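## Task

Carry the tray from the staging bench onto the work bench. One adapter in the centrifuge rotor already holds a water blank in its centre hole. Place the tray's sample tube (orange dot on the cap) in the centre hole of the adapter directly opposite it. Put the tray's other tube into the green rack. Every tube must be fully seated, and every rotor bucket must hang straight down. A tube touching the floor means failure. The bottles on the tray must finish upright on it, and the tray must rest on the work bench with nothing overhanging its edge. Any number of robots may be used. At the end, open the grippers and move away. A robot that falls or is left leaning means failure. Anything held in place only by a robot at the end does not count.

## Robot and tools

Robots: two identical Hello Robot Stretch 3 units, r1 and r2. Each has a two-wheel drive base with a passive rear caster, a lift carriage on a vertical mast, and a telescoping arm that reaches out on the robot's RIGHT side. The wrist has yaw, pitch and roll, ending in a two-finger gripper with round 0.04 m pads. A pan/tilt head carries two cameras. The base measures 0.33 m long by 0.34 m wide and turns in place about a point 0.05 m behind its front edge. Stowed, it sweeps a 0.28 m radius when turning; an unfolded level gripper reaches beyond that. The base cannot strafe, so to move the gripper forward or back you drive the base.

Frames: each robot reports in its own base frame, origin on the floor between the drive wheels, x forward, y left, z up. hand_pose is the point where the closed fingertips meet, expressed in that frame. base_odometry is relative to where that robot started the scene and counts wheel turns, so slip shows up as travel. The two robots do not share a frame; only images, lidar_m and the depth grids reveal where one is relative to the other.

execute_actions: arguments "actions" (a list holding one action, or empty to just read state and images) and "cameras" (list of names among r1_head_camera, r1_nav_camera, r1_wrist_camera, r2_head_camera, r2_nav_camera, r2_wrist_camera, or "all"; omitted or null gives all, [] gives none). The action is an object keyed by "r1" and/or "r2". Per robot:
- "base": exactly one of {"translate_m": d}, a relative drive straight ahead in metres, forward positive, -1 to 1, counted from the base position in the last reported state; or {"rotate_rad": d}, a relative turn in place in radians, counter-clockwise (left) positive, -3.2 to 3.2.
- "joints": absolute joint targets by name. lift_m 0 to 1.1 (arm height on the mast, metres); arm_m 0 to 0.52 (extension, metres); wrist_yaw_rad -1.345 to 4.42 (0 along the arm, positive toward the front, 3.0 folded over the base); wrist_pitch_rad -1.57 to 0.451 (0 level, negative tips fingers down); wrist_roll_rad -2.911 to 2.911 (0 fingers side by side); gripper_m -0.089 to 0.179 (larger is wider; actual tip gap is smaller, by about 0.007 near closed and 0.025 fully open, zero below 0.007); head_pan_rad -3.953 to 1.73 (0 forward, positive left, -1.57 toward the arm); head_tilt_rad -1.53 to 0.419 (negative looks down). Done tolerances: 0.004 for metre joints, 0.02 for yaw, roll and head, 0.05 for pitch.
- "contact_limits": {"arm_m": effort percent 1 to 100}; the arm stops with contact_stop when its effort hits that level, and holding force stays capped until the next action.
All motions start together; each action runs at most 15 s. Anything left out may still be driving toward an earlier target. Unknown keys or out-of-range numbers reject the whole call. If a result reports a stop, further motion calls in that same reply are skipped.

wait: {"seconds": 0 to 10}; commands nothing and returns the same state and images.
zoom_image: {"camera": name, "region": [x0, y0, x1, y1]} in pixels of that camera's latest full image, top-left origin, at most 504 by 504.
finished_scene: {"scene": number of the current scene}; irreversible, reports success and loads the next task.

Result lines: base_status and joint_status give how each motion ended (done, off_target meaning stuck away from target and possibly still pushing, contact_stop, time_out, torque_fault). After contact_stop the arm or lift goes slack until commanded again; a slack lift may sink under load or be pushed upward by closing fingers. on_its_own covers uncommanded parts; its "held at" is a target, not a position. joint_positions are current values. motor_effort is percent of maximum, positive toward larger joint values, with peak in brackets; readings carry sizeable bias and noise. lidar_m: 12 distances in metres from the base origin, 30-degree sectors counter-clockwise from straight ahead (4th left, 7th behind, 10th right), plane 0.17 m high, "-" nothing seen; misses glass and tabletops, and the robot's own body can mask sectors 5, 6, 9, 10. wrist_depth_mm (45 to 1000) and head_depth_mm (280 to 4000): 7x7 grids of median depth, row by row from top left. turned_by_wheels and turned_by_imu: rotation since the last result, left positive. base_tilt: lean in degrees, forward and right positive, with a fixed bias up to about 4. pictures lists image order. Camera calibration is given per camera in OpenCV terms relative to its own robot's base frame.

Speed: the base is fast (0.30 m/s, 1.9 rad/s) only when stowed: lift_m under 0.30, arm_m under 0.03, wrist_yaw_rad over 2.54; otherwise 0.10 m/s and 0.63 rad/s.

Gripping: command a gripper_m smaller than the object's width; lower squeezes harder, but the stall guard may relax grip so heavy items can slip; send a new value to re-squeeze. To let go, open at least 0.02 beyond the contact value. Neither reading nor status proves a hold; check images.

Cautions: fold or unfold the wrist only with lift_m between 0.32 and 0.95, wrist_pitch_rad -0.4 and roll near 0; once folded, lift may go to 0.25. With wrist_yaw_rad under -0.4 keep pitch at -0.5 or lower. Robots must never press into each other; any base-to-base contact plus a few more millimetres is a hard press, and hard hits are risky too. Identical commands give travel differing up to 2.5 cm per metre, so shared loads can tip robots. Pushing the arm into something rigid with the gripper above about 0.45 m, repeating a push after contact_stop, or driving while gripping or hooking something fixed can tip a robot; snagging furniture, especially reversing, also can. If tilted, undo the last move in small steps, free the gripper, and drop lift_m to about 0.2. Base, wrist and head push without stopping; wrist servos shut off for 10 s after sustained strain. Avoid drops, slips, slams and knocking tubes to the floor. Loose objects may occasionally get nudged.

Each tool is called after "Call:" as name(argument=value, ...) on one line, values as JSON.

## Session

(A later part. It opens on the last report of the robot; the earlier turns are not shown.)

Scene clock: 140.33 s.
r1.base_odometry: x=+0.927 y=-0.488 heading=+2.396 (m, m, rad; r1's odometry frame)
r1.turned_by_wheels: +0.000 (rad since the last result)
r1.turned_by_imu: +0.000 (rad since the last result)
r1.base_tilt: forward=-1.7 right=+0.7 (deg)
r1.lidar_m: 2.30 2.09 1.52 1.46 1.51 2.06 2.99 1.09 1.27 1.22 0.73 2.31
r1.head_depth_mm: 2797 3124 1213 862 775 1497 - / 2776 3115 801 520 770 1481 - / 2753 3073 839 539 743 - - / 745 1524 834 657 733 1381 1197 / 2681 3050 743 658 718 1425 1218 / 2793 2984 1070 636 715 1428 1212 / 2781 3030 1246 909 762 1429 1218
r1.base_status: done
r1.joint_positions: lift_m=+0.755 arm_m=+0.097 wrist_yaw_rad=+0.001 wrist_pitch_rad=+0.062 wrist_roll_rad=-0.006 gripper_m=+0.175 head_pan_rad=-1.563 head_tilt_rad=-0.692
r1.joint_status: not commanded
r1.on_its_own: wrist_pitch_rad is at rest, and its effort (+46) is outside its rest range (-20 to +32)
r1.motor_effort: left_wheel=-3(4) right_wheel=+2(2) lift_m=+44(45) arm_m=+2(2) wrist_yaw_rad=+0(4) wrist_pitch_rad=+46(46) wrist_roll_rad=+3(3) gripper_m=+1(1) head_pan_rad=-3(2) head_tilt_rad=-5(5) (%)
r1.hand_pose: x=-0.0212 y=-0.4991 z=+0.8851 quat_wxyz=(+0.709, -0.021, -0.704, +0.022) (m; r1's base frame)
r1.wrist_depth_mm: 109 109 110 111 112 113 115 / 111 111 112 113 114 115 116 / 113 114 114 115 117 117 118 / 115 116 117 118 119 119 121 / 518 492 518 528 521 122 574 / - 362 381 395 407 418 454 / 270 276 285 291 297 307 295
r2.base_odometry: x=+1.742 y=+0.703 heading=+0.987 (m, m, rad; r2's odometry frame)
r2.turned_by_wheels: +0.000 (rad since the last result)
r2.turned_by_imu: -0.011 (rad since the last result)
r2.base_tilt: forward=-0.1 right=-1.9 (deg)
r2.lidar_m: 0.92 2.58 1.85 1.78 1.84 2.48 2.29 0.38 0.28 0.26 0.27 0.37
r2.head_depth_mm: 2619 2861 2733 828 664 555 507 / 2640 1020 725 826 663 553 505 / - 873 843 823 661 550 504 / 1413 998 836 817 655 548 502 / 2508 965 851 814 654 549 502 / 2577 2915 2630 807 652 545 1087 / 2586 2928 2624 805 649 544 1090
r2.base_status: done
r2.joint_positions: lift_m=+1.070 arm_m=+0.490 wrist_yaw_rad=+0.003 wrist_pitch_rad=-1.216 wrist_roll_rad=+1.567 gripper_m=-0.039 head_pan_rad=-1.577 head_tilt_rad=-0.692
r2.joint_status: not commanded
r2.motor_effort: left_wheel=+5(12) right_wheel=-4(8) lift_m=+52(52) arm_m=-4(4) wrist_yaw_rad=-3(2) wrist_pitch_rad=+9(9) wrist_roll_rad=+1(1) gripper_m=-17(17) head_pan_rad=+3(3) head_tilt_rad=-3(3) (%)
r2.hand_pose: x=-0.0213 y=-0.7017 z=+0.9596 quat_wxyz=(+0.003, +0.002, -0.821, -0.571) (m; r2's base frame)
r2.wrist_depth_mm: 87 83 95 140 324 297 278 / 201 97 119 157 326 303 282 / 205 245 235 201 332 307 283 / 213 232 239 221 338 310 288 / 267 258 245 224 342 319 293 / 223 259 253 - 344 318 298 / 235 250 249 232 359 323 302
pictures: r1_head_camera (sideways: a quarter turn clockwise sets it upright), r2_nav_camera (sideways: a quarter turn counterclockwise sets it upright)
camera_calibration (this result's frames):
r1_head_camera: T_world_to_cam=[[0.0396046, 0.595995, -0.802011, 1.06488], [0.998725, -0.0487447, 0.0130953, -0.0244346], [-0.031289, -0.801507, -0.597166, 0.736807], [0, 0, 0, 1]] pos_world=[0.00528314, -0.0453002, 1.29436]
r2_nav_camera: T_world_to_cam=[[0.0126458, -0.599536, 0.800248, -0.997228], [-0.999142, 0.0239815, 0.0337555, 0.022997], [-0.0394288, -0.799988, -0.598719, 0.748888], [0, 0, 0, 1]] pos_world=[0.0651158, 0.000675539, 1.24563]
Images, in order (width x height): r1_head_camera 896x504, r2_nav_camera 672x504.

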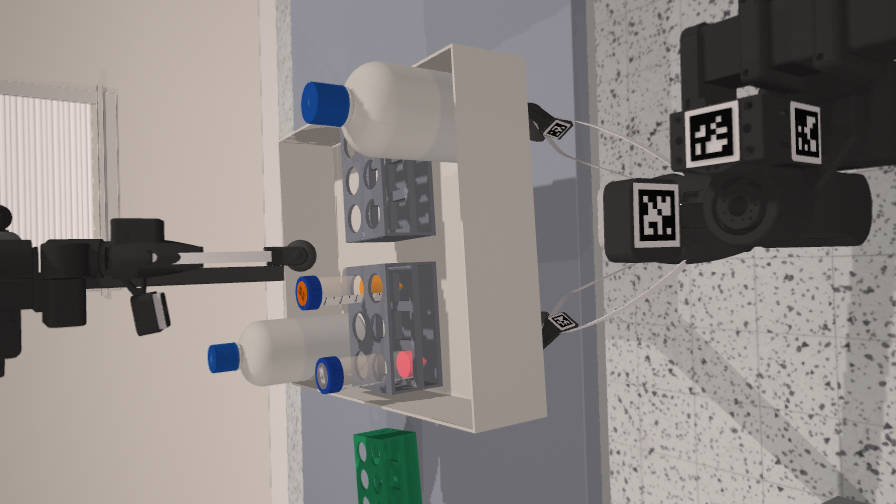

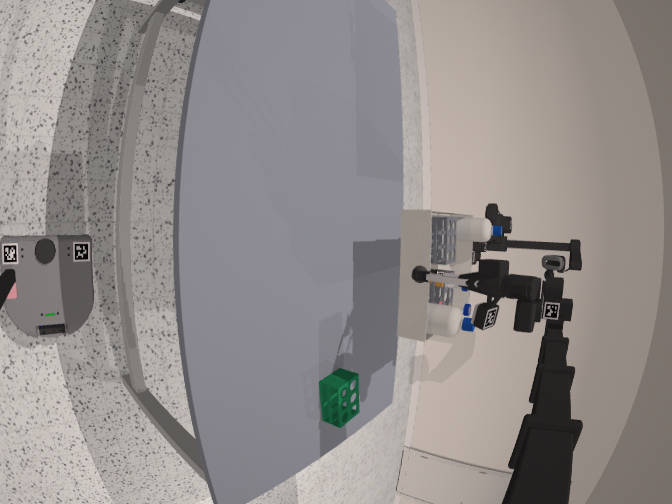

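Call:
execute_actions(actions=[{"r1":{"joints":{"lift_m":0.62}},"r2":{"joints":{"lift_m":0.938}}}], cameras=["r1_wrist_camera"])

Call:
execute_actions(actions=[{"r1":{"joints":{"lift_m":0.56}},"r2":{"joints":{"lift_m":0.93}}}], cameras=[])

Call:
execute_actions(actions=[{"r1":{"joints":{"arm_m":0.003}},"r2":{"joints":{"arm_m":0.385}}}], cameras=[])

Call:
execute_actions(actions=[{"r1":{"joints":{"lift_m":1.0,"gripper_m":0.06,"wrist_pitch_rad":-0.7}},"r2":{"joints":{"gripper_m":0.055}}}], cameras=[])

Call:
execute_actions(actions=[{"r2":{"joints":{"lift_m":1.09}}}], cameras=[])

Call:
execute_actions(actions=[{"r2":{"joints":{"arm_m":0.05,"wrist_roll_rad":0,"wrist_pitch_rad":-1.4}},"r1":{"base":{"translate_m":0.055},"joints":{"arm_m":0.28}}}], cameras=["r1_wrist_camera","r2_nav_camera"])

Scene clock: 151.60 s.
r1.base_odometry: x=+0.927 y=-0.488 heading=+2.396 (m, m, rad; r1's odometry frame)
r1.turned_by_wheels: +0.000 (rad since the last result)
r1.turned_by_imu: -0.001 (rad since the last result)
r1.base_tilt: forward=-1.6 right=+0.6 (deg)
r1.lidar_m: 2.30 2.09 1.52 1.46 1.51 2.07 3.01 1.09 1.27 1.22 0.73 2.31
r1.head_depth_mm: 2834 3087 1217 891 776 1413 1217 / 2789 3056 1215 863 607 1412 1275 / 2776 3079 1230 781 631 1459 - / 2736 825 1115 787 695 1459 1200 / 1305 3042 1170 823 699 1416 1223 / 2774 3060 1241 876 717 1434 1219 / 2740 3035 1241 907 763 1433 1215
r1.base_status: not commanded
r1.joint_positions: lift_m=+0.620 arm_m=+0.097 wrist_yaw_rad=+0.001 wrist_pitch_rad=+0.062 wrist_roll_rad=-0.006 gripper_m=+0.175 head_pan_rad=-1.563 head_tilt_rad=-0.692
r1.joint_status: all done
r1.on_its_own: wrist_pitch_rad is at rest, and its effort (+45) is outside its rest range (-20 to +32)
r1.motor_effort: left_wheel=-2(3) right_wheel=+1(2) lift_m=+36(37) arm_m=+2(2) wrist_yaw_rad=+0(0) wrist_pitch_rad=+45(46) wrist_roll_rad=+3(3) gripper_m=-1(0) head_pan_rad=-3(3) head_tilt_rad=-5(5) (%)
r1.hand_pose: x=-0.0212 y=-0.4991 z=+0.7505 quat_wxyz=(+0.709, -0.021, -0.704, +0.022) (m; r1's base frame)
r1.wrist_depth_mm: 109 109 110 111 112 113 114 / 111 112 112 113 114 115 116 / 113 114 115 115 116 117 118 / 115 116 117 118 119 120 121 / 255 209 211 210 210 122 210 / - 593 259 257 258 258 254 / - - - - - - -
r2.base_odometry: x=+1.742 y=+0.703 heading=+0.987 (m, m, rad; r2's odometry frame)
r2.turned_by_wheels: +0.000 (rad since the last result)
r2.turned_by_imu: +0.000 (rad since the last result)
r2.base_tilt: forward=+0.0 right=-2.0 (deg)
r2.lidar_m: 0.92 2.57 1.86 1.78 1.84 2.48 2.29 0.38 0.28 0.26 0.27 0.37
r2.head_depth_mm: 2578 2776 - 801 665 554 506 / 2555 - 1002 800 663 552 505 / 2549 - 925 793 659 550 503 / 2518 1453 945 793 656 548 502 / 2601 2759 992 788 654 546 501 / 2578 2924 2644 811 652 546 1092 / 2596 2919 2631 806 648 544 1088
r2.base_status: not commanded
r2.joint_positions: lift_m=+0.938 arm_m=+0.490 wrist_yaw_rad=+0.003 wrist_pitch_rad=-1.216 wrist_roll_rad=+1.567 gripper_m=-0.039 head_pan_rad=-1.577 head_tilt_rad=-0.692
r2.joint_status: all done
r2.motor_effort: left_wheel=+5(5) right_wheel=-4(4) lift_m=+42(43) arm_m=-4(4) wrist_yaw_rad=-3(2) wrist_pitch_rad=+9(9) wrist_roll_rad=+1(1) gripper_m=-17(17) head_pan_rad=+3(4) head_tilt_rad=-4(3) (%)
r2.hand_pose: x=-0.0213 y=-0.7016 z=+0.8279 quat_wxyz=(+0.003, +0.002, -0.821, -0.571) (m; r2's base frame)
r2.wrist_depth_mm: 87 84 97 141 199 184 171 / 204 98 120 159 202 186 173 / 207 249 236 201 205 189 176 / 212 234 240 218 208 193 179 / 269 260 244 221 210 196 182 / 228 260 255 - 212 199 184 / 257 250 250 230 221 202 188
pictures: r1_wrist_camera
camera_calibration (this result's frames):
r1_wrist_camera: T_world_to_cam=[[-0.998652, -0.0134155, 0.0501408, -0.0690423], [-0.0515211, 0.139013, -0.988949, 0.83569], [0.00629703, -0.9902, -0.139517, -0.225514], [0, 0, 0, 1]] pos_world=[-0.0244734, -0.340402, 0.798454]
Images, in order (width x height): r1_wrist_camera 644x364.

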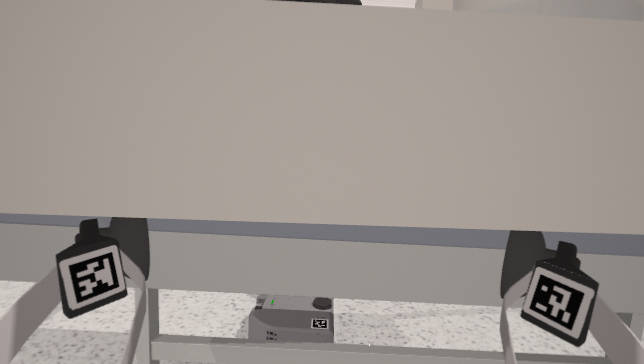

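Scene clock: 152.97 s.
r1.base_odometry: x=+0.927 y=-0.488 heading=+2.396 (m, m, rad; r1's odometry frame)
r1.turned_by_wheels: +0.000 (rad since the last result)
r1.turned_by_imu: +0.000 (rad since the last result)
r1.base_tilt: forward=-1.8 right=+0.7 (deg)
r1.lidar_m: 2.30 2.09 1.52 1.46 1.51 2.07 3.00 1.09 1.27 1.22 0.73 2.31
r1.head_depth_mm: 2789 3118 1216 893 778 1414 1210 / 2808 3065 1224 862 608 1421 1230 / 2789 3071 1228 897 630 1413 1237 / 2724 832 1116 894 707 1429 1191 / 1305 2984 1178 834 709 1393 1212 / 2776 3073 1239 889 715 1425 1219 / 2751 3001 1245 906 762 1436 1217
r1.base_status: not commanded
r1.joint_positions: lift_m=+0.560 arm_m=+0.097 wrist_yaw_rad=+0.001 wrist_pitch_rad=+0.128 wrist_roll_rad=+0.000 gripper_m=+0.175 head_pan_rad=-1.563 head_tilt_rad=-0.692
r1.joint_status: all done
r1.motor_effort: left_wheel=-2(3) right_wheel=+2(2) lift_m=+30(35) arm_m=+2(2) wrist_yaw_rad=+0(1) wrist_pitch_rad=+11(45) wrist_roll_rad=+1(4) gripper_m=-1(0) head_pan_rad=-2(3) head_tilt_rad=-6(5) (%)
r1.hand_pose: x=-0.0212 y=-0.4991 z=+0.7077 quat_wxyz=(+0.706, -0.045, -0.705, +0.045) (m; r1's base frame)
r1.wrist_depth_mm: 114 115 116 117 117 118 119 / 115 116 117 118 119 120 120 / 206 181 151 130 120 121 122 / 249 249 247 248 208 206 206 / 252 251 250 249 249 249 250 / - - - - - - 944 / - - - - - - -
r2.base_odometry: x=+1.742 y=+0.703 heading=+0.987 (m, m, rad; r2's odometry frame)
r2.turned_by_wheels: +0.000 (rad since the last result)
r2.turned_by_imu: +0.000 (rad since the last result)
r2.base_tilt: forward=-0.1 right=-1.9 (deg)
r2.lidar_m: 0.92 2.57 1.86 1.78 1.84 2.48 2.29 0.38 0.28 0.26 0.27 0.37
r2.head_depth_mm: 2541 2859 - 775 663 555 507 / 2587 - 961 801 661 553 506 / 2580 - 937 795 660 550 504 / 2526 1532 947 790 657 550 503 / 2564 2794 1009 789 654 547 500 / 2568 2891 2619 810 652 546 1097 / 2584 2922 2633 809 649 545 1083
r2.base_status: not commanded
r2.joint_positions: lift_m=+0.930 arm_m=+0.490 wrist_yaw_rad=+0.003 wrist_pitch_rad=-1.216 wrist_roll_rad=+1.567 gripper_m=-0.039 head_pan_rad=-1.577 head_tilt_rad=-0.692
r2.joint_status: all done
r2.motor_effort: left_wheel=+5(6) right_wheel=-4(4) lift_m=+38(41) arm_m=-4(4) wrist_yaw_rad=-2(3) wrist_pitch_rad=+9(9) wrist_roll_rad=+2(1) gripper_m=-16(16) head_pan_rad=+3(3) head_tilt_rad=-3(3) (%)
r2.hand_pose: x=-0.0213 y=-0.7016 z=+0.8200 quat_wxyz=(+0.003, +0.002, -0.821, -0.571) (m; r2's base frame)
r2.wrist_depth_mm: 84 83 97 142 192 177 165 / 205 96 120 161 195 180 167 / 207 246 234 203 198 183 170 / 213 233 238 212 201 186 172 / 269 261 246 214 204 189 175 / 231 256 254 - 205 192 178 / 240 249 253 225 213 195 180
pictures: none
No camera images: the call's "cameras" was empty. Leave "cameras" out to get every camera's image.

Scene clock: 154.97 s.
r1.base_odometry: x=+0.927 y=-0.488 heading=+2.396 (m, m, rad; r1's odometry frame)
r1.turned_by_wheels: +0.000 (rad since the last result)
r1.turned_by_imu: +0.000 (rad since the last result)
r1.base_tilt: forward=-1.8 right=+0.7 (deg)
r1.lidar_m: 2.29 2.08 1.52 1.46 1.51 2.06 3.01 1.09 1.27 1.22 0.73 2.32
r1.head_depth_mm: 2819 3072 1221 898 775 1413 1214 / 2788 3107 1221 864 776 1443 1211 / 2773 3139 1219 730 721 1422 1218 / 2736 919 1170 858 715 1429 1231 / 1309 2964 992 838 713 1442 1223 / 2794 3054 1242 873 715 1431 1220 / 2777 3096 1248 910 762 1422 1224
r1.base_status: not commanded
r1.joint_positions: lift_m=+0.560 arm_m=+0.003 wrist_yaw_rad=+0.001 wrist_pitch_rad=+0.129 wrist_roll_rad=+0.000 gripper_m=+0.175 head_pan_rad=-1.563 head_tilt_rad=-0.692
r1.joint_status: all done
r1.motor_effort: left_wheel=-2(2) right_wheel=+1(2) lift_m=+30(31) arm_m=-4(5) wrist_yaw_rad=+0(0) wrist_pitch_rad=+11(11) wrist_roll_rad=+1(0) gripper_m=+0(0) head_pan_rad=-2(2) head_tilt_rad=-5(4) (%)
r1.hand_pose: x=-0.0212 y=-0.4055 z=+0.7078 quat_wxyz=(+0.706, -0.045, -0.705, +0.045) (m; r1's base frame)
r1.wrist_depth_mm: - - - 803 331 - - / - - 317 318 317 - - / - 322 320 317 317 - - / 346 342 343 346 341 303 303 / - - - - 349 345 346 / - - - - - - - / - - - - - - -
r2.base_odometry: x=+1.742 y=+0.703 heading=+0.987 (m, m, rad; r2's odometry frame)
r2.turned_by_wheels: +0.000 (rad since the last result)
r2.turned_by_imu: +0.000 (rad since the last result)
r2.base_tilt: forward=-0.1 right=-2.1 (deg)
r2.lidar_m: 0.92 2.58 1.86 1.78 1.84 2.48 2.29 0.38 0.27 0.26 0.27 0.37
r2.head_depth_mm: 2555 2846 - 802 648 554 507 / 2556 2758 1051 724 660 554 506 / 2555 2822 - 743 658 551 504 / 2533 1525 966 746 657 548 502 / 2576 2801 980 760 656 546 501 / 2588 2911 2638 812 652 545 1094 / 2586 2912 2607 805 650 544 1087
r2.base_status: not commanded
r2.joint_positions: lift_m=+0.930 arm_m=+0.386 wrist_yaw_rad=+0.002 wrist_pitch_rad=-1.216 wrist_roll_rad=+1.567 gripper_m=-0.039 head_pan_rad=-1.577 head_tilt_rad=-0.692
r2.joint_status: all done
r2.motor_effort: left_wheel=+5(6) right_wheel=-3(4) lift_m=+38(38) arm_m=-5(6) wrist_yaw_rad=-2(2) wrist_pitch_rad=+9(9) wrist_roll_rad=+1(1) gripper_m=-16(16) head_pan_rad=+3(3) head_tilt_rad=-3(3) (%)
r2.hand_pose: x=-0.0214 y=-0.5966 z=+0.8200 quat_wxyz=(+0.002, +0.002, -0.821, -0.572) (m; r2's base frame)
r2.wrist_depth_mm: 200 83 93 133 192 178 165 / 204 101 119 149 194 180 168 / 208 246 236 204 198 183 171 / 217 250 240 212 202 187 172 / 243 258 244 215 204 189 176 / 229 262 254 - 204 192 178 / 242 250 252 225 215 195 180
pictures: none
No camera images: the call's "cameras" was empty. Leave "cameras" out to get every camera's image.

Scene clock: 159.80 s.
r1.base_odometry: x=+0.927 y=-0.488 heading=+2.396 (m, m, rad; r1's odometry frame)
r1.turned_by_wheels: +0.000 (rad since the last result)
r1.turned_by_imu: -0.001 (rad since the last result)
r1.base_tilt: forward=-1.6 right=+0.4 (deg)
r1.lidar_m: 2.30 2.09 1.52 1.46 1.51 2.06 2.99 1.09 1.27 1.22 0.73 2.32
r1.head_depth_mm: 2782 3122 1278 - - - - / 2794 3065 1225 969 - - - / 2772 3100 1224 886 - - - / 2701 919 1172 895 - 1375 1222 / 1310 3033 991 839 712 1430 1217 / 2749 3066 1243 873 717 1426 1217 / 2779 3030 1241 914 760 1431 1215
r1.base_status: not commanded
r1.joint_positions: lift_m=+1.000 arm_m=+0.003 wrist_yaw_rad=+0.001 wrist_pitch_rad=-0.711 wrist_roll_rad=+0.000 gripper_m=+0.060 head_pan_rad=-1.563 head_tilt_rad=-0.692
r1.joint_status: all done
r1.motor_effort: left_wheel=-3(3) right_wheel=+1(2) lift_m=+39(40) arm_m=-4(4) wrist_yaw_rad=+0(0) wrist_pitch_rad=+5(10) wrist_roll_rad=+1(1) gripper_m=+0(86) head_pan_rad=-3(2) head_tilt_rad=-4(6) (%)
r1.hand_pose: x=-0.0214 y=-0.3268 z=+0.9531 quat_wxyz=(+0.663, +0.246, -0.663, -0.246) (m; r1's base frame)
r1.wrist_depth_mm: - 671 638 659 674 721 733 / 574 582 544 560 387 607 604 / 499 500 445 446 430 508 515 / 570 - - 540 510 472 476 / - - - - - - - / - - - - - - - / - - - - - - -
r2.base_odometry: x=+1.742 y=+0.703 heading=+0.987 (m, m, rad; r2's odometry frame)
r2.turned_by_wheels: +0.000 (rad since the last result)
r2.turned_by_imu: +0.000 (rad since the last result)
r2.base_tilt: forward=-0.1 right=-2.0 (deg)
r2.lidar_m: 0.92 2.57 1.86 1.78 1.84 2.49 2.29 0.38 0.28 0.26 0.27 0.37
r2.head_depth_mm: 2573 2804 - 800 647 554 508 / 2551 2783 1048 725 662 553 506 / 2562 2742 - 743 662 552 503 / 1434 2781 969 750 656 550 503 / 2550 2915 982 757 654 548 501 / 2587 2897 2625 808 654 546 1091 / 2558 2895 2626 808 650 544 1088
r2.base_status: not commanded
r2.joint_positions: lift_m=+0.930 arm_m=+0.385 wrist_yaw_rad=+0.002 wrist_pitch_rad=-1.207 wrist_roll_rad=+1.567 gripper_m=+0.055 head_pan_rad=-1.577 head_tilt_rad=-0.692
r2.joint_status: all done
r2.motor_effort: left_wheel=+4(6) right_wheel=-3(4) lift_m=+39(39) arm_m=-3(5) wrist_yaw_rad=-2(2) wrist_pitch_rad=+5(9) wrist_roll_rad=+1(1) gripper_m=+1(81) head_pan_rad=+4(4) head_tilt_rad=-1(2) (%)
r2.hand_pose: x=-0.0214 y=-0.5987 z=+0.8205 quat_wxyz=(+0.002, +0.002, -0.823, -0.568) (m; r2's base frame)
r2.wrist_depth_mm: 203 84 92 135 193 178 166 / 207 116 117 156 196 180 168 / 211 229 237 199 199 183 171 / 222 235 242 219 203 185 173 / 243 252 250 221 205 189 175 / 235 247 - 220 - 192 177 / 239 252 258 225 214 192 180
pictures: none
No camera images: the call's "cameras" was empty. Leave "cameras" out to get every camera's image.

Scene clock: 162.10 s.
r1.base_odometry: x=+0.927 y=-0.488 heading=+2.396 (m, m, rad; r1's odometry frame)
r1.turned_by_wheels: +0.000 (rad since the last result)
r1.turned_by_imu: +0.000 (rad since the last result)
r1.base_tilt: forward=-1.7 right=+0.6 (deg)
r1.lidar_m: 2.30 2.09 1.52 1.46 1.51 2.06 3.01 1.09 1.27 1.22 0.73 2.32
r1.head_depth_mm: 2817 3095 1285 - - - - / 2800 3077 1224 971 - - - / 2783 3075 1223 889 - - - / 822 2989 1230 889 - 1373 1214 / 2678 3087 995 835 716 1416 1214 / 2790 3087 1242 874 716 1431 1224 / 2762 3019 1246 911 763 1429 1227
r1.base_status: not commanded
r1.joint_positions: lift_m=+1.000 arm_m=+0.003 wrist_yaw_rad=+0.001 wrist_pitch_rad=-0.711 wrist_roll_rad=+0.000 gripper_m=+0.060 head_pan_rad=-1.563 head_tilt_rad=-0.692
r1.joint_status: not commanded
r1.motor_effort: left_wheel=-3(2) right_wheel=+2(1) lift_m=+38(38) arm_m=-4(4) wrist_yaw_rad=-1(1) wrist_pitch_rad=+5(5) wrist_roll_rad=+0(0) gripper_m=+0(0) head_pan_rad=-3(2) head_tilt_rad=-6(5) (%)
r1.hand_pose: x=-0.0214 y=-0.3268 z=+0.9531 quat_wxyz=(+0.663, +0.246, -0.663, -0.246) (m; r1's base frame)
r1.wrist_depth_mm: - 663 643 689 668 729 746 / 575 566 551 552 384 591 614 / 499 497 450 435 435 509 513 / 587 - - 547 501 464 470 / - - - - - - - / - - - - - - - / - - - - - - -
r2.base_odometry: x=+1.742 y=+0.703 heading=+0.987 (m, m, rad; r2's odometry frame)
r2.turned_by_wheels: +0.000 (rad since the last result)
r2.turned_by_imu: +0.000 (rad since the last result)
r2.base_tilt: forward=-0.1 right=-2.0 (deg)
r2.lidar_m: 0.92 2.58 1.86 1.78 1.84 2.49 2.29 0.38 0.27 0.26 0.27 0.37
r2.head_depth_mm: 2574 2875 2745 826 664 556 507 / 2668 2979 1052 723 663 554 505 / - 3021 1016 744 659 551 504 / 1944 2897 982 749 656 549 503 / 2555 2920 989 760 655 548 500 / 2572 2908 2659 813 652 546 1095 / 2587 2911 2615 807 650 545 1089
r2.base_status: not commanded
r2.joint_positions: lift_m=+1.090 arm_m=+0.385 wrist_yaw_rad=+0.002 wrist_pitch_rad=-1.207 wrist_roll_rad=+1.567 gripper_m=+0.055 head_pan_rad=-1.577 head_tilt_rad=-0.692
r2.joint_status: all done
r2.motor_effort: left_wheel=+4(4) right_wheel=-3(3) lift_m=+43(45) arm_m=-4(4) wrist_yaw_rad=-2(2) wrist_pitch_rad=+4(5) wrist_roll_rad=+1(2) gripper_m=+1(1) head_pan_rad=+3(3) head_tilt_rad=-2(3) (%)
r2.hand_pose: x=-0.0214 y=-0.5988 z=+0.9804 quat_wxyz=(+0.002, +0.002, -0.823, -0.568) (m; r2's base frame)
r2.wrist_depth_mm: - 448 405 228 337 312 294 / - 440 360 228 337 322 297 / - 459 368 380 346 326 301 / - 467 387 395 358 330 306 / - 455 394 398 355 340 309 / 350 423 - 407 - 340 314 / - - 470 384 377 342 319
pictures: none
No camera images: the call's "cameras" was empty. Leave "cameras" out to get every camera's image.

Scene clock: 165.77 s.
r1.base_odometry: x=+0.886 y=-0.451 heading=+2.396 (m, m, rad; r1's odometry frame)
r1.turned_by_wheels: +0.000 (rad since the last result)
r1.turned_by_imu: +0.000 (rad since the last result)
r1.base_tilt: forward=-1.7 right=+0.5 (deg)
r1.lidar_m: 2.25 2.09 1.52 1.46 1.52 2.06 3.06 1.14 1.27 1.22 0.70 2.26
r1.head_depth_mm: 2806 - 1109 895 778 1411 1211 / 2766 - 1079 680 723 1413 1209 / 2773 - - 859 720 1415 1209 / 1375 3008 1232 857 717 1427 1209 / 2771 3052 1178 839 717 1426 1214 / 2759 3069 1235 907 761 1425 1219 / 2724 3055 1246 910 765 1431 1168
r1.base_status: done
r1.joint_positions: lift_m=+1.000 arm_m=+0.280 wrist_yaw_rad=+0.001 wrist_pitch_rad=-0.711 wrist_roll_rad=+0.000 gripper_m=+0.060 head_pan_rad=-1.563 head_tilt_rad=-0.692
r1.joint_status: all done
r1.motor_effort: left_wheel=-3(5) right_wheel=+1(4) lift_m=+39(38) arm_m=+4(5) wrist_yaw_rad=-1(1) wrist_pitch_rad=+5(5) wrist_roll_rad=+1(1) gripper_m=-1(0) head_pan_rad=-2(2) head_tilt_rad=-6(5) (%)
r1.hand_pose: x=-0.0214 y=-0.6031 z=+0.9531 quat_wxyz=(+0.663, +0.247, -0.663, -0.246) (m; r1's base frame)
r1.wrist_depth_mm: - 703 680 705 704 734 747 / 624 493 552 490 510 579 601 / 483 481 472 469 495 498 518 / 428 423 364 386 377 420 448 / 389 386 344 380 361 355 402 / 347 348 330 344 346 202 187 / 314 304 313 315 309 193 312
r2.base_odometry: x=+1.742 y=+0.703 heading=+0.987 (m, m, rad; r2's odometry frame)
r2.turned_by_wheels: +0.000 (rad since the last result)
r2.turned_by_imu: +0.000 (rad since the last result)
r2.base_tilt: forward=-0.1 right=-2.0 (deg)
r2.lidar_m: 0.92 2.57 1.86 1.78 1.84 2.48 2.29 0.38 0.28 0.26 0.27 0.37
r2.head_depth_mm: - - - 817 664 555 507 / - - - - - 534 506 / 897 - - - - 539 504 / 2502 2821 986 843 622 532 502 / 2595 2927 986 759 653 546 502 / 2579 2926 2615 811 652 546 1093 / 2557 2920 2617 806 651 545 1092
r2.base_status: not commanded
r2.joint_positions: lift_m=+1.090 arm_m=+0.050 wrist_yaw_rad=+0.002 wrist_pitch_rad=-1.396 wrist_roll_rad=+0.003 gripper_m=+0.055 head_pan_rad=-1.577 head_tilt_rad=-0.692
r2.joint_status: all done
r2.motor_effort: left_wheel=+4(5) right_wheel=-3(3) lift_m=+43(44) arm_m=-4(5) wrist_yaw_rad=-1(2) wrist_pitch_rad=-1(2) wrist_roll_rad=-1(1) gripper_m=+1(1) head_pan_rad=+3(3) head_tilt_rad=-2(3) (%)
r2.hand_pose: x=-0.0216 y=-0.2161 z=+0.9720 quat_wxyz=(+0.541, +0.454, -0.542, -0.455) (m; r2's base frame)
r2.wrist_depth_mm: 372 374 380 380 383 393 393 / 374 376 378 379 382 389 392 / 369 373 373 381 382 389 386 / 365 373 375 380 382 386 389 / - - - - - - - / - - - - - - - / - - - - - - -
pictures: r1_wrist_camera, r2_nav_camera (sideways: a quarter turn counterclockwise sets it upright)
camera_calibration (this result's frames):
r1_wrist_camera: T_world_to_cam=[[-0.998935, -0.0401995, 0.0226569, -0.0707798], [-0.0456621, 0.790307, -0.611007, 1.08316], [0.00665635, -0.611391, -0.791301, 0.549452], [0, 0, 0, 1]] pos_world=[-0.0249023, -0.522945, 1.0982]
r2_nav_camera: T_world_to_cam=[[0.0126585, -0.599536, 0.800248, -0.997228], [-0.999143, 0.0239604, 0.0337555, 0.022997], [-0.0394119, -0.799989, -0.598719, 0.748888], [0, 0, 0, 1]] pos_world=[0.0651158, 0.000676778, 1.24563]
Images, in order (width x height): r1_wrist_camera 644x364, r2_nav_camera 672x504.

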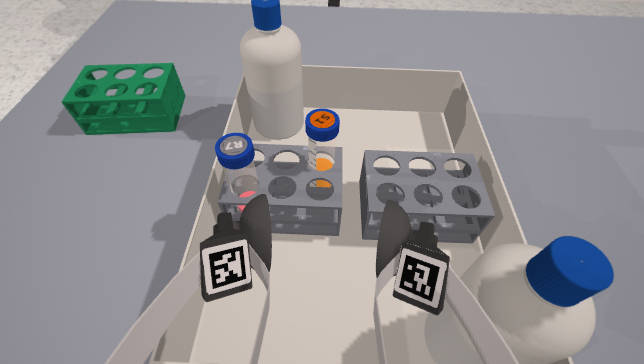

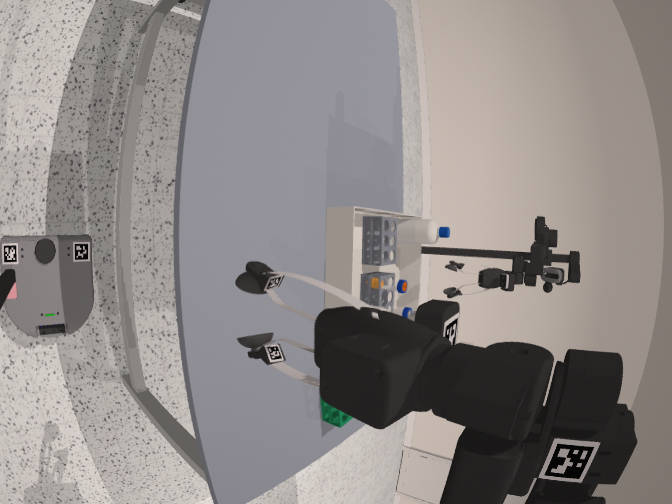

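Call:
execute_actions(actions=[{"r1":{"joints":{"arm_m":0.40,"lift_m":0.925}}}], cameras=["r1_wrist_camera"])

Call:
execute_actions(actions=[{"r1":{"joints":{"arm_m":0.43,"lift_m":0.913}}}], cameras=["r1_wrist_camera"])

Call:
execute_actions(actions=[{"r1":{"joints":{"gripper_m":0.0}}}], cameras=["r1_wrist_camera"])

Scene clock: 172.17 s.
r1.base_odometry: x=+0.886 y=-0.451 heading=+2.396 (m, m, rad; r1's odometry frame)
r1.turned_by_wheels: +0.000 (rad since the last result)
r1.turned_by_imu: -0.001 (rad since the last result)
r1.base_tilt: forward=-1.8 right=+0.6 (deg)
r1.lidar_m: 2.25 2.09 1.52 1.46 1.51 2.06 3.06 1.14 1.27 1.22 0.70 2.26
r1.head_depth_mm: 2799 3112 3219 - 789 1417 1203 / 2813 3010 - 677 720 1418 1210 / 2802 2970 - 867 720 1426 1213 / 1372 3073 1081 854 714 1422 1217 / 2761 3051 1180 837 717 1427 1223 / 2768 3108 1234 904 761 1432 1218 / 2734 3060 1243 911 761 1423 1163
r1.base_status: not commanded
r1.joint_positions: lift_m=+0.925 arm_m=+0.400 wrist_yaw_rad=+0.001 wrist_pitch_rad=-0.711 wrist_roll_rad=+0.000 gripper_m=+0.060 head_pan_rad=-1.563 head_tilt_rad=-0.692
r1.joint_status: all done
r1.motor_effort: left_wheel=-2(3) right_wheel=+1(1) lift_m=+30(32) arm_m=+5(5) wrist_yaw_rad=-1(0) wrist_pitch_rad=+6(6) wrist_roll_rad=+1(0) gripper_m=+0(1) head_pan_rad=-3(2) head_tilt_rad=-4(4) (%)
r1.hand_pose: x=-0.0214 y=-0.7230 z=+0.8783 quat_wxyz=(+0.663, +0.247, -0.662, -0.246) (m; r1's base frame)
r1.wrist_depth_mm: 540 544 244 552 549 564 569 / 352 436 262 350 359 451 471 / 351 378 308 375 379 363 399 / 335 327 316 248 339 314 337 / 295 167 239 235 244 243 242 / 268 209 228 230 221 239 215 / 244 211 244 240 237 237 204
r2.base_odometry: x=+1.742 y=+0.703 heading=+0.987 (m, m, rad; r2's odometry frame)
r2.turned_by_wheels: +0.000 (rad since the last result)
r2.turned_by_imu: +0.000 (rad since the last result)
r2.base_tilt: forward=-0.1 right=-2.1 (deg)
r2.lidar_m: 0.92 2.57 1.86 1.78 1.84 2.48 2.30 0.38 0.28 0.26 0.27 0.37
r2.head_depth_mm: - - - 815 665 554 507 / - - - - - 535 506 / 844 - - - - 538 505 / 1277 2840 988 845 621 531 503 / 2569 2878 984 760 655 547 502 / 2560 2892 2658 813 652 547 1092 / 2577 2920 2587 805 650 544 1091
r2.base_status: not commanded
r2.joint_positions: lift_m=+1.090 arm_m=+0.050 wrist_yaw_rad=+0.002 wrist_pitch_rad=-1.396 wrist_roll_rad=+0.003 gripper_m=+0.055 head_pan_rad=-1.577 head_tilt_rad=-0.692
r2.joint_status: not commanded
r2.motor_effort: left_wheel=+4(4) right_wheel=-3(3) lift_m=+44(43) arm_m=-4(4) wrist_yaw_rad=-1(1) wrist_pitch_rad=-2(1) wrist_roll_rad=-1(1) gripper_m=+1(1) head_pan_rad=+3(3) head_tilt_rad=-3(3) (%)
r2.hand_pose: x=-0.0216 y=-0.2161 z=+0.9720 quat_wxyz=(+0.541, +0.454, -0.542, -0.455) (m; r2's base frame)
r2.wrist_depth_mm: 374 375 380 384 385 390 394 / 375 377 377 381 389 386 394 / 370 375 377 379 385 384 389 / 369 372 371 376 383 383 388 / - - - - - - - / - - - - - - - / - - - - - - -
pictures: r1_wrist_camera
camera_calibration (this result's frames):
r1_wrist_camera: T_world_to_cam=[[-0.998935, -0.0402072, 0.0226433, -0.0739018], [-0.0456621, 0.790516, -0.610736, 1.1322], [0.0066561, -0.61112, -0.79151, 0.41737], [0, 0, 0, 1]] pos_world=[-0.0249023, -0.642933, 1.0235]
Images, in order (width x height): r1_wrist_camera 644x364.

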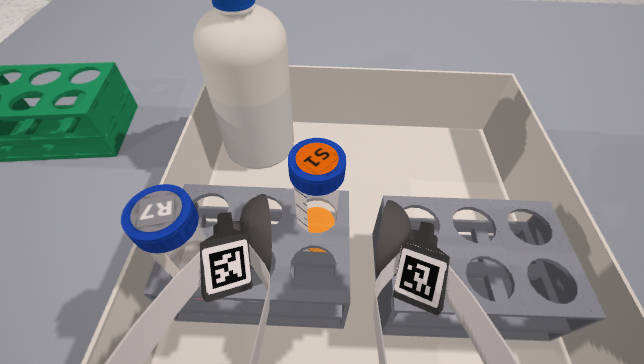

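Scene clock: 173.37 s.
r1.base_odometry: x=+0.886 y=-0.451 heading=+2.396 (m, m, rad; r1's odometry frame)
r1.turned_by_wheels: +0.000 (rad since the last result)
r1.turned_by_imu: +0.000 (rad since the last result)
r1.base_tilt: forward=-1.6 right=+0.6 (deg)
r1.lidar_m: 2.25 2.09 1.52 1.46 1.51 2.06 3.07 1.14 1.27 1.22 0.69 2.26
r1.head_depth_mm: 2811 3081 3274 - 1180 1413 1210 / 2810 3034 - 678 723 1414 1210 / 2771 3005 - 874 720 1419 1213 / 1375 3001 1204 860 717 1428 1212 / 2799 3078 1174 836 716 1429 1207 / 2745 3094 1237 906 758 1433 1222 / 2773 3043 1239 908 762 1433 1172
r1.base_status: not commanded
r1.joint_positions: lift_m=+0.913 arm_m=+0.430 wrist_yaw_rad=+0.001 wrist_pitch_rad=-0.711 wrist_roll_rad=+0.000 gripper_m=+0.060 head_pan_rad=-1.563 head_tilt_rad=-0.692
r1.joint_status: all done
r1.motor_effort: left_wheel=-2(3) right_wheel=+1(1) lift_m=+29(31) arm_m=+4(5) wrist_yaw_rad=+0(0) wrist_pitch_rad=+6(6) wrist_roll_rad=+0(0) gripper_m=+0(1) head_pan_rad=-2(2) head_tilt_rad=-4(4) (%)
r1.hand_pose: x=-0.0214 y=-0.7530 z=+0.8663 quat_wxyz=(+0.663, +0.247, -0.662, -0.246) (m; r1's base frame)
r1.wrist_depth_mm: 506 515 213 522 518 535 539 / 407 423 226 325 321 441 447 / 306 359 264 352 355 329 380 / 320 311 306 168 322 312 321 / 283 148 248 217 272 272 230 / 252 135 220 202 221 200 197 / 232 181 182 184 209 204 184
r2.base_odometry: x=+1.742 y=+0.703 heading=+0.987 (m, m, rad; r2's odometry frame)
r2.turned_by_wheels: +0.000 (rad since the last result)
r2.turned_by_imu: +0.000 (rad since the last result)
r2.base_tilt: forward=+0.0 right=-2.1 (deg)
r2.lidar_m: 0.92 2.57 1.86 1.78 1.84 2.48 2.29 0.38 0.27 0.26 0.27 0.37
r2.head_depth_mm: - - - 820 666 555 508 / - - - - - 534 506 / 815 - - - - 539 503 / 1284 2860 972 844 622 530 503 / 2579 2918 986 759 655 547 501 / 2607 2862 2652 812 653 546 1095 / 2590 2927 2610 805 650 544 1089
r2.base_status: not commanded
r2.joint_positions: lift_m=+1.090 arm_m=+0.050 wrist_yaw_rad=+0.002 wrist_pitch_rad=-1.396 wrist_roll_rad=+0.003 gripper_m=+0.055 head_pan_rad=-1.577 head_tilt_rad=-0.692
r2.joint_status: not commanded
r2.motor_effort: left_wheel=+4(4) right_wheel=-2(3) lift_m=+44(43) arm_m=-4(4) wrist_yaw_rad=-2(2) wrist_pitch_rad=-1(1) wrist_roll_rad=-1(0) gripper_m=+1(1) head_pan_rad=+3(3) head_tilt_rad=-3(3) (%)
r2.hand_pose: x=-0.0216 y=-0.2161 z=+0.9720 quat_wxyz=(+0.541, +0.454, -0.542, -0.455) (m; r2's base frame)
r2.wrist_depth_mm: 377 376 380 386 387 386 394 / 373 380 377 376 387 395 396 / 368 373 377 380 380 386 386 / 369 373 374 382 384 383 389 / - - - - - - - / - - - - - - - / - - - - - - -
pictures: r1_wrist_camera
camera_calibration (this result's frames):
r1_wrist_camera: T_world_to_cam=[[-0.998935, -0.0402078, 0.022642, -0.0748355], [-0.0456621, 0.790535, -0.610712, 1.14858], [0.00665602, -0.611095, -0.791529, 0.389576], [0, 0, 0, 1]] pos_world=[-0.0249023, -0.672934, 1.01151]
Images, in order (width x height): r1_wrist_camera 644x364.

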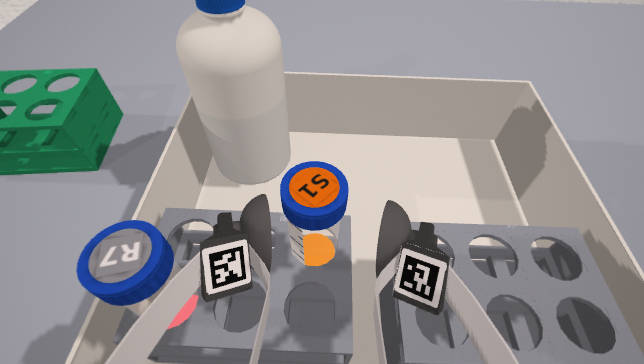

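Scene clock: 174.47 s.
r1.base_odometry: x=+0.886 y=-0.451 heading=+2.396 (m, m, rad; r1's odometry frame)
r1.turned_by_wheels: +0.000 (rad since the last result)
r1.turned_by_imu: +0.000 (rad since the last result)
r1.base_tilt: forward=-1.6 right=+0.6 (deg)
r1.lidar_m: 2.25 2.08 1.52 1.46 1.51 2.07 3.05 1.14 1.26 1.22 0.69 2.25
r1.head_depth_mm: 2809 3113 3218 - 1181 1414 1213 / 2802 3083 - 681 724 1410 1211 / 2764 3019 - 887 718 1427 1219 / 1372 3048 1202 857 716 1417 1212 / 2772 3060 1174 843 719 1425 1217 / 2792 3068 1237 904 760 1426 1219 / 2770 3027 1243 911 762 1431 1173
r1.base_status: not commanded
r1.joint_positions: lift_m=+0.913 arm_m=+0.430 wrist_yaw_rad=+0.001 wrist_pitch_rad=-0.713 wrist_roll_rad=+0.000 gripper_m=+0.001 head_pan_rad=-1.563 head_tilt_rad=-0.692
r1.joint_status: all done
r1.motor_effort: left_wheel=-2(3) right_wheel=+1(1) lift_m=+30(30) arm_m=+4(4) wrist_yaw_rad=-1(0) wrist_pitch_rad=+7(6) wrist_roll_rad=+1(1) gripper_m=-10(88) head_pan_rad=-3(2) head_tilt_rad=-4(5) (%)
r1.hand_pose: x=-0.0214 y=-0.7527 z=+0.8661 quat_wxyz=(+0.663, +0.247, -0.662, -0.247) (m; r1's base frame)
r1.wrist_depth_mm: 503 511 214 513 525 529 534 / 412 425 227 328 321 443 449 / 312 359 266 350 349 330 379 / 319 311 304 169 323 313 321 / 284 148 223 184 233 241 229 / 255 138 216 216 200 200 198 / 233 181 200 190 183 186 184
r2.base_odometry: x=+1.742 y=+0.703 heading=+0.987 (m, m, rad; r2's odometry frame)
r2.turned_by_wheels: +0.000 (rad since the last result)
r2.turned_by_imu: +0.000 (rad since the last result)
r2.base_tilt: forward=+0.1 right=-2.1 (deg)
r2.lidar_m: 0.92 2.58 1.86 1.78 1.84 2.48 2.29 0.38 0.27 0.26 0.27 0.37
r2.head_depth_mm: - - - 816 663 554 508 / - - - - - 534 507 / 817 - - - - 539 504 / 1289 2863 991 843 623 532 503 / 2583 2918 986 759 654 546 501 / 2575 2903 2635 811 651 546 1089 / 2579 2936 2624 806 648 544 1092
r2.base_status: not commanded
r2.joint_positions: lift_m=+1.090 arm_m=+0.050 wrist_yaw_rad=+0.002 wrist_pitch_rad=-1.396 wrist_roll_rad=+0.003 gripper_m=+0.055 head_pan_rad=-1.577 head_tilt_rad=-0.692
r2.joint_status: not commanded
r2.motor_effort: left_wheel=+4(4) right_wheel=-2(3) lift_m=+43(43) arm_m=-4(4) wrist_yaw_rad=-1(1) wrist_pitch_rad=-2(1) wrist_roll_rad=-1(1) gripper_m=+1(1) head_pan_rad=+3(3) head_tilt_rad=-3(3) (%)
r2.hand_pose: x=-0.0216 y=-0.2161 z=+0.9720 quat_wxyz=(+0.541, +0.454, -0.542, -0.455) (m; r2's base frame)
r2.wrist_depth_mm: 376 378 381 386 384 390 391 / 369 372 380 381 387 390 397 / 370 375 377 380 381 384 388 / 370 370 375 376 383 389 388 / - - - - - - - / - - - - - - - / - - - - - - -
pictures: r1_wrist_camera
camera_calibration (this result's frames):
r1_wrist_camera: T_world_to_cam=[[-0.998929, -0.0403827, 0.0225851, -0.074876], [-0.0457755, 0.791409, -0.60957, 1.14788], [0.00674208, -0.609951, -0.79241, 0.391162], [0, 0, 0, 1]] pos_world=[-0.0248884, -0.672876, 1.01136]
Images, in order (width x height): r1_wrist_camera 644x364.

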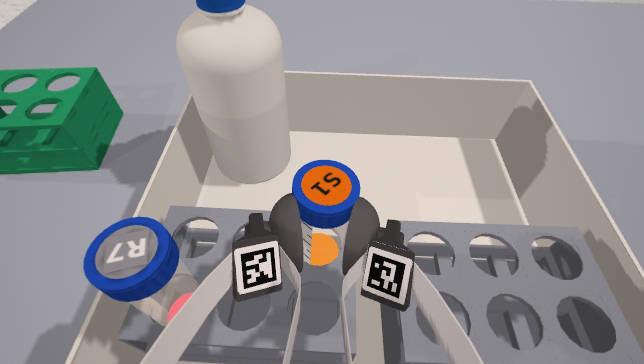

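Call:
execute_actions(actions=[{"r1":{"joints":{"lift_m":1.07,"head_pan_rad":-1.57,"head_tilt_rad":-0.7}},"r2":{"joints":{"arm_m":0.0}}}], cameras=[])

Call:
execute_actions(actions=[{"r1":{"joints":{"arm_m":0.02}}}], cameras=["r1_head_camera","r1_wrist_camera"])

Call:
execute_actions(actions=[{"r1":{"base":{"rotate_rad":-0.25}}}], cameras=["r1_nav_camera"])

Scene clock: 189.20 s.
r1.base_odometry: x=+0.886 y=-0.451 heading=+2.396 (m, m, rad; r1's odometry frame)
r1.turned_by_wheels: +0.000 (rad since the last result)
r1.turned_by_imu: -0.001 (rad since the last result)
r1.base_tilt: forward=-1.7 right=+0.6 (deg)
r1.lidar_m: 2.25 2.09 1.52 1.46 1.51 2.06 3.05 1.14 1.27 1.22 0.69 2.26
r1.head_depth_mm: - 3128 1217 893 776 1420 1211 / 2825 3094 1224 679 722 1416 1216 / - 3124 1227 886 718 1415 1213 / 2762 - 1010 860 716 1426 1205 / 2774 3055 1174 843 716 1428 1217 / 2757 3091 1235 904 758 1423 1217 / 2746 3048 1244 910 762 1429 1167
r1.base_status: not commanded
r1.joint_positions: lift_m=+1.070 arm_m=+0.430 wrist_yaw_rad=+0.001 wrist_pitch_rad=-0.714 wrist_roll_rad=+0.000 gripper_m=+0.001 head_pan_rad=-1.563 head_tilt_rad=-0.692
r1.joint_status: all done
r1.motor_effort: left_wheel=-2(2) right_wheel=+0(0) lift_m=+38(40) arm_m=+4(4) wrist_yaw_rad=-1(1) wrist_pitch_rad=+7(7) wrist_roll_rad=+0(0) gripper_m=-10(11) head_pan_rad=-3(0) head_tilt_rad=-5(6) (%)
r1.hand_pose: x=-0.0214 y=-0.7526 z=+1.0226 quat_wxyz=(+0.663, +0.247, -0.662, -0.247) (m; r1's base frame)
r1.wrist_depth_mm: - - - - - - - / - 694 700 715 712 705 - / - 583 602 604 604 605 603 / 523 482 349 170 466 534 540 / 442 445 440 182 464 465 481 / 411 416 389 352 428 418 434 / 377 380 313 346 333 367 387
r2.base_odometry: x=+1.742 y=+0.703 heading=+0.987 (m, m, rad; r2's odometry frame)
r2.turned_by_wheels: +0.000 (rad since the last result)
r2.turned_by_imu: +0.000 (rad since the last result)
r2.base_tilt: forward=+0.0 right=-2.2 (deg)
r2.lidar_m: 0.92 2.57 1.85 1.78 1.84 2.48 2.30 0.38 0.27 0.26 0.27 0.37
r2.head_depth_mm: - - - - - - 1126 / - - - - - - 1113 / - 2825 - - - - 1112 / 2528 2823 989 748 677 - 1102 / 2573 2897 983 762 655 548 1091 / 2572 2885 2626 812 653 547 1092 / 2583 2912 2625 808 650 544 1088
r2.base_status: not commanded
r2.joint_positions: lift_m=+1.090 arm_m=+0.001 wrist_yaw_rad=+0.002 wrist_pitch_rad=-1.396 wrist_roll_rad=+0.003 gripper_m=+0.055 head_pan_rad=-1.577 head_tilt_rad=-0.692
r2.joint_status: all done
r2.motor_effort: left_wheel=+4(4) right_wheel=-3(2) lift_m=+43(43) arm_m=-4(4) wrist_yaw_rad=-2(1) wrist_pitch_rad=-1(1) wrist_roll_rad=-1(0) gripper_m=+1(1) head_pan_rad=+3(3) head_tilt_rad=-3(4) (%)
r2.hand_pose: x=-0.0216 y=-0.1662 z=+0.9720 quat_wxyz=(+0.541, +0.454, -0.542, -0.455) (m; r2's base frame)
r2.wrist_depth_mm: 372 374 384 386 389 391 396 / 375 373 382 379 387 386 391 / 372 366 382 381 383 388 385 / - - - - - - - / - - - - - - - / - - - - - - - / - - - - - - -
pictures: none
No camera images: the call's "cameras" was empty. Leave "cameras" out to get every camera's image.

Scene clock: 193.40 s.
r1.base_odometry: x=+0.886 y=-0.451 heading=+2.396 (m, m, rad; r1's odometry frame)
r1.turned_by_wheels: +0.000 (rad since the last result)
r1.turned_by_imu: +0.000 (rad since the last result)
r1.base_tilt: forward=-1.8 right=+0.6 (deg)
r1.lidar_m: 2.25 2.09 1.52 1.46 1.51 2.06 3.05 1.14 1.27 1.22 0.70 2.26
r1.head_depth_mm: 2761 - - - - 1393 1208 / 2768 - - - - 1347 1212 / 2720 - - - - 1353 1212 / 1365 3000 1303 855 1175 1392 1215 / 2756 3034 1177 844 718 1430 1212 / 2750 3066 1242 906 759 1430 1219 / 2755 3089 1241 909 761 1430 1173
r1.base_status: not commanded
r1.joint_positions: lift_m=+1.070 arm_m=+0.020 wrist_yaw_rad=+0.001 wrist_pitch_rad=-0.714 wrist_roll_rad=+0.000 gripper_m=+0.001 head_pan_rad=-1.563 head_tilt_rad=-0.692
r1.joint_status: all done
r1.motor_effort: left_wheel=-2(2) right_wheel=+1(0) lift_m=+39(39) arm_m=-4(6) wrist_yaw_rad=-1(0) wrist_pitch_rad=+7(7) wrist_roll_rad=+0(0) gripper_m=-10(11) head_pan_rad=-2(3) head_tilt_rad=-5(5) (%)
r1.hand_pose: x=-0.0214 y=-0.3432 z=+1.0226 quat_wxyz=(+0.663, +0.247, -0.662, -0.247) (m; r1's base frame)
r1.wrist_depth_mm: - 915 877 698 880 884 891 / - 701 687 659 614 713 729 / - 590 587 597 438 612 614 / 528 520 514 169 482 537 537 / - - - 184 - - - / - - - - - - - / - - - - - - -
r2.base_odometry: x=+1.742 y=+0.703 heading=+0.987 (m, m, rad; r2's odometry frame)
r2.turned_by_wheels: +0.000 (rad since the last result)
r2.turned_by_imu: +0.000 (rad since the last result)
r2.base_tilt: forward=-0.1 right=-1.9 (deg)
r2.lidar_m: 0.92 2.58 1.86 1.78 1.84 2.49 2.29 0.38 0.28 0.26 0.27 0.37
r2.head_depth_mm: - - - - - - 1125 / - - - - - - 1116 / - 2886 - - - - 1104 / 2533 2858 988 747 678 - 1106 / 2554 2908 986 760 654 548 1093 / 2559 2909 2652 811 652 546 1091 / 2606 2903 2634 809 652 544 1091
r2.base_status: not commanded
r2.joint_positions: lift_m=+1.090 arm_m=+0.001 wrist_yaw_rad=+0.002 wrist_pitch_rad=-1.396 wrist_roll_rad=+0.003 gripper_m=+0.055 head_pan_rad=-1.577 head_tilt_rad=-0.692
r2.joint_status: not commanded
r2.motor_effort: left_wheel=+4(4) right_wheel=-2(3) lift_m=+43(44) arm_m=-4(4) wrist_yaw_rad=-2(1) wrist_pitch_rad=-1(1) wrist_roll_rad=-1(1) gripper_m=+0(1) head_pan_rad=+3(3) head_tilt_rad=-3(3) (%)
r2.hand_pose: x=-0.0216 y=-0.1662 z=+0.9720 quat_wxyz=(+0.541, +0.454, -0.542, -0.455) (m; r2's base frame)
r2.wrist_depth_mm: 373 376 375 384 392 391 394 / 373 377 382 382 387 389 393 / 369 374 380 380 382 383 391 / - - - - - - - / - - - - - - - / - - - - - - - / - - - - - - -
pictures: r1_head_camera (sideways: a quarter turn clockwise sets it upright), r1_wrist_camera
camera_calibration (this result's frames):
r1_head_camera: T_world_to_cam=[[0.039678, 0.59599, -0.802011, 1.06488], [0.998719, -0.0488676, 0.0130953, -0.0244346], [-0.0313877, -0.801503, -0.597166, 0.736808], [0, 0, 0, 1]] pos_world=[0.00527756, -0.0453001, 1.29436]
r1_wrist_camera: T_world_to_cam=[[-0.998929, -0.0403965, 0.0225515, -0.0618461], [-0.0457718, 0.791936, -0.608886, 0.918686], [0.00673751, -0.609266, -0.792937, 0.765709], [0, 0, 0, 1]] pos_world=[-0.024889, -0.263519, 1.16793]
Images, in order (width x height): r1_head_camera 896x504, r1_wrist_camera 644x364.

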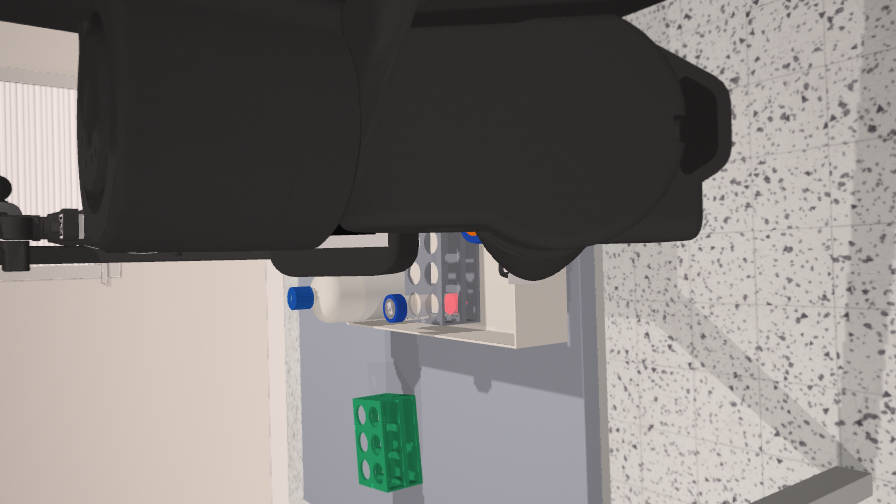

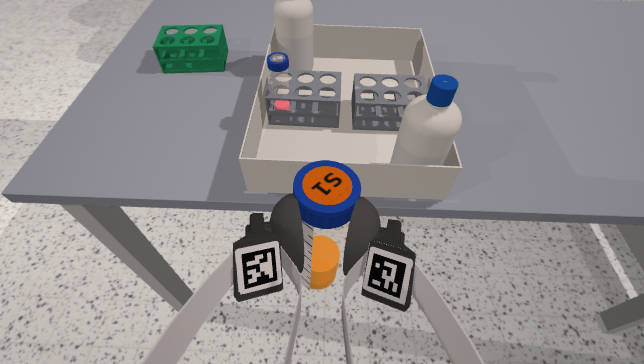

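Scene clock: 194.73 s.
r1.base_odometry: x=+0.886 y=-0.451 heading=+2.146 (m, m, rad; r1's odometry frame)
r1.turned_by_wheels: -0.250 (rad since the last result)
r1.turned_by_imu: -0.253 (rad since the last result)
r1.base_tilt: forward=-1.9 right=+0.6 (deg)
r1.lidar_m: 2.24 2.87 1.69 1.46 1.46 1.69 2.97 1.14 1.14 1.22 1.22 0.70
r1.head_depth_mm: 3029 - - - - 1402 1206 / 3010 - - - - 1352 1217 / 2908 - - - - 1349 1208 / 2864 3223 1302 680 1584 1393 1222 / 2836 3118 1241 855 715 1426 1221 / 2688 2990 1242 865 694 1432 1215 / 1383 2920 1247 823 686 1433 1218
r1.base_status: done
r1.joint_positions: lift_m=+1.070 arm_m=+0.020 wrist_yaw_rad=+0.001 wrist_pitch_rad=-0.714 wrist_roll_rad=+0.000 gripper_m=+0.001 head_pan_rad=-1.563 head_tilt_rad=-0.692
r1.joint_status: not commanded
r1.motor_effort: left_wheel=+1(4) right_wheel=-2(4) lift_m=+39(39) arm_m=-4(4) wrist_yaw_rad=+0(0) wrist_pitch_rad=+7(7) wrist_roll_rad=+0(0) gripper_m=-11(10) head_pan_rad=-3(2) head_tilt_rad=-5(6) (%)
r1.hand_pose: x=-0.0214 y=-0.3432 z=+1.0226 quat_wxyz=(+0.663, +0.247, -0.662, -0.247) (m; r1's base frame)
r1.wrist_depth_mm: 836 804 740 863 861 876 874 / 648 649 651 671 720 732 715 / 588 571 574 477 616 626 622 / 516 496 496 168 569 - - / 479 - - 183 - - - / 720 - - - - - - / - - - - - - -
r2.base_odometry: x=+1.742 y=+0.703 heading=+0.987 (m, m, rad; r2's odometry frame)
r2.turned_by_wheels: +0.000 (rad since the last result)
r2.turned_by_imu: +0.000 (rad since the last result)
r2.base_tilt: forward=-0.2 right=-1.9 (deg)
r2.lidar_m: 0.92 2.57 1.85 1.78 1.84 2.48 2.29 0.38 0.28 0.26 0.27 0.37
r2.head_depth_mm: - - - - - - 1123 / - - - - - - 1115 / - 2856 - - - - 1108 / 2488 2857 990 751 676 - 1110 / 2558 2889 983 759 655 548 1091 / 2598 2890 2663 811 655 546 1091 / 2598 2904 2622 808 650 544 1090
r2.base_status: not commanded
r2.joint_positions: lift_m=+1.090 arm_m=+0.001 wrist_yaw_rad=+0.002 wrist_pitch_rad=-1.396 wrist_roll_rad=+0.003 gripper_m=+0.055 head_pan_rad=-1.577 head_tilt_rad=-0.692
r2.joint_status: not commanded
r2.motor_effort: left_wheel=+4(4) right_wheel=-2(2) lift_m=+44(43) arm_m=-4(4) wrist_yaw_rad=-1(1) wrist_pitch_rad=-2(1) wrist_roll_rad=-1(1) gripper_m=+1(1) head_pan_rad=+2(3) head_tilt_rad=-2(3) (%)
r2.hand_pose: x=-0.0216 y=-0.1662 z=+0.9720 quat_wxyz=(+0.541, +0.454, -0.542, -0.455) (m; r2's base frame)
r2.wrist_depth_mm: 377 375 379 380 388 386 396 / 371 373 376 379 387 387 390 / 374 373 374 380 381 387 393 / - - - - - - - / - - - - - - - / - - - - - - - / - - - - - - -
pictures: r1_nav_camera (sideways: a quarter turn counterclockwise sets it upright)
camera_calibration (this result's frames):
r1_nav_camera: T_world_to_cam=[[0.0350418, -0.61869, 0.784853, -0.985234], [-0.997974, -0.063399, -0.00541952, 0.0603935], [0.0531119, -0.783073, -0.619658, 0.757763], [0, 0, 0, 1]] pos_world=[0.0545492, -0.0123418, 1.24315]
Images, in order (width x height): r1_nav_camera 672x504.

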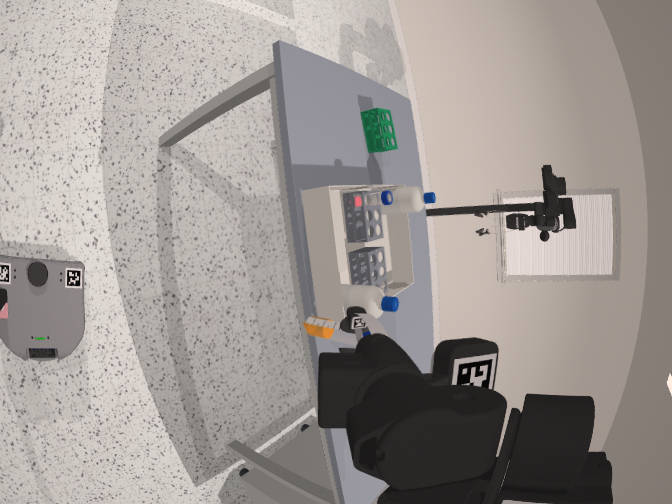

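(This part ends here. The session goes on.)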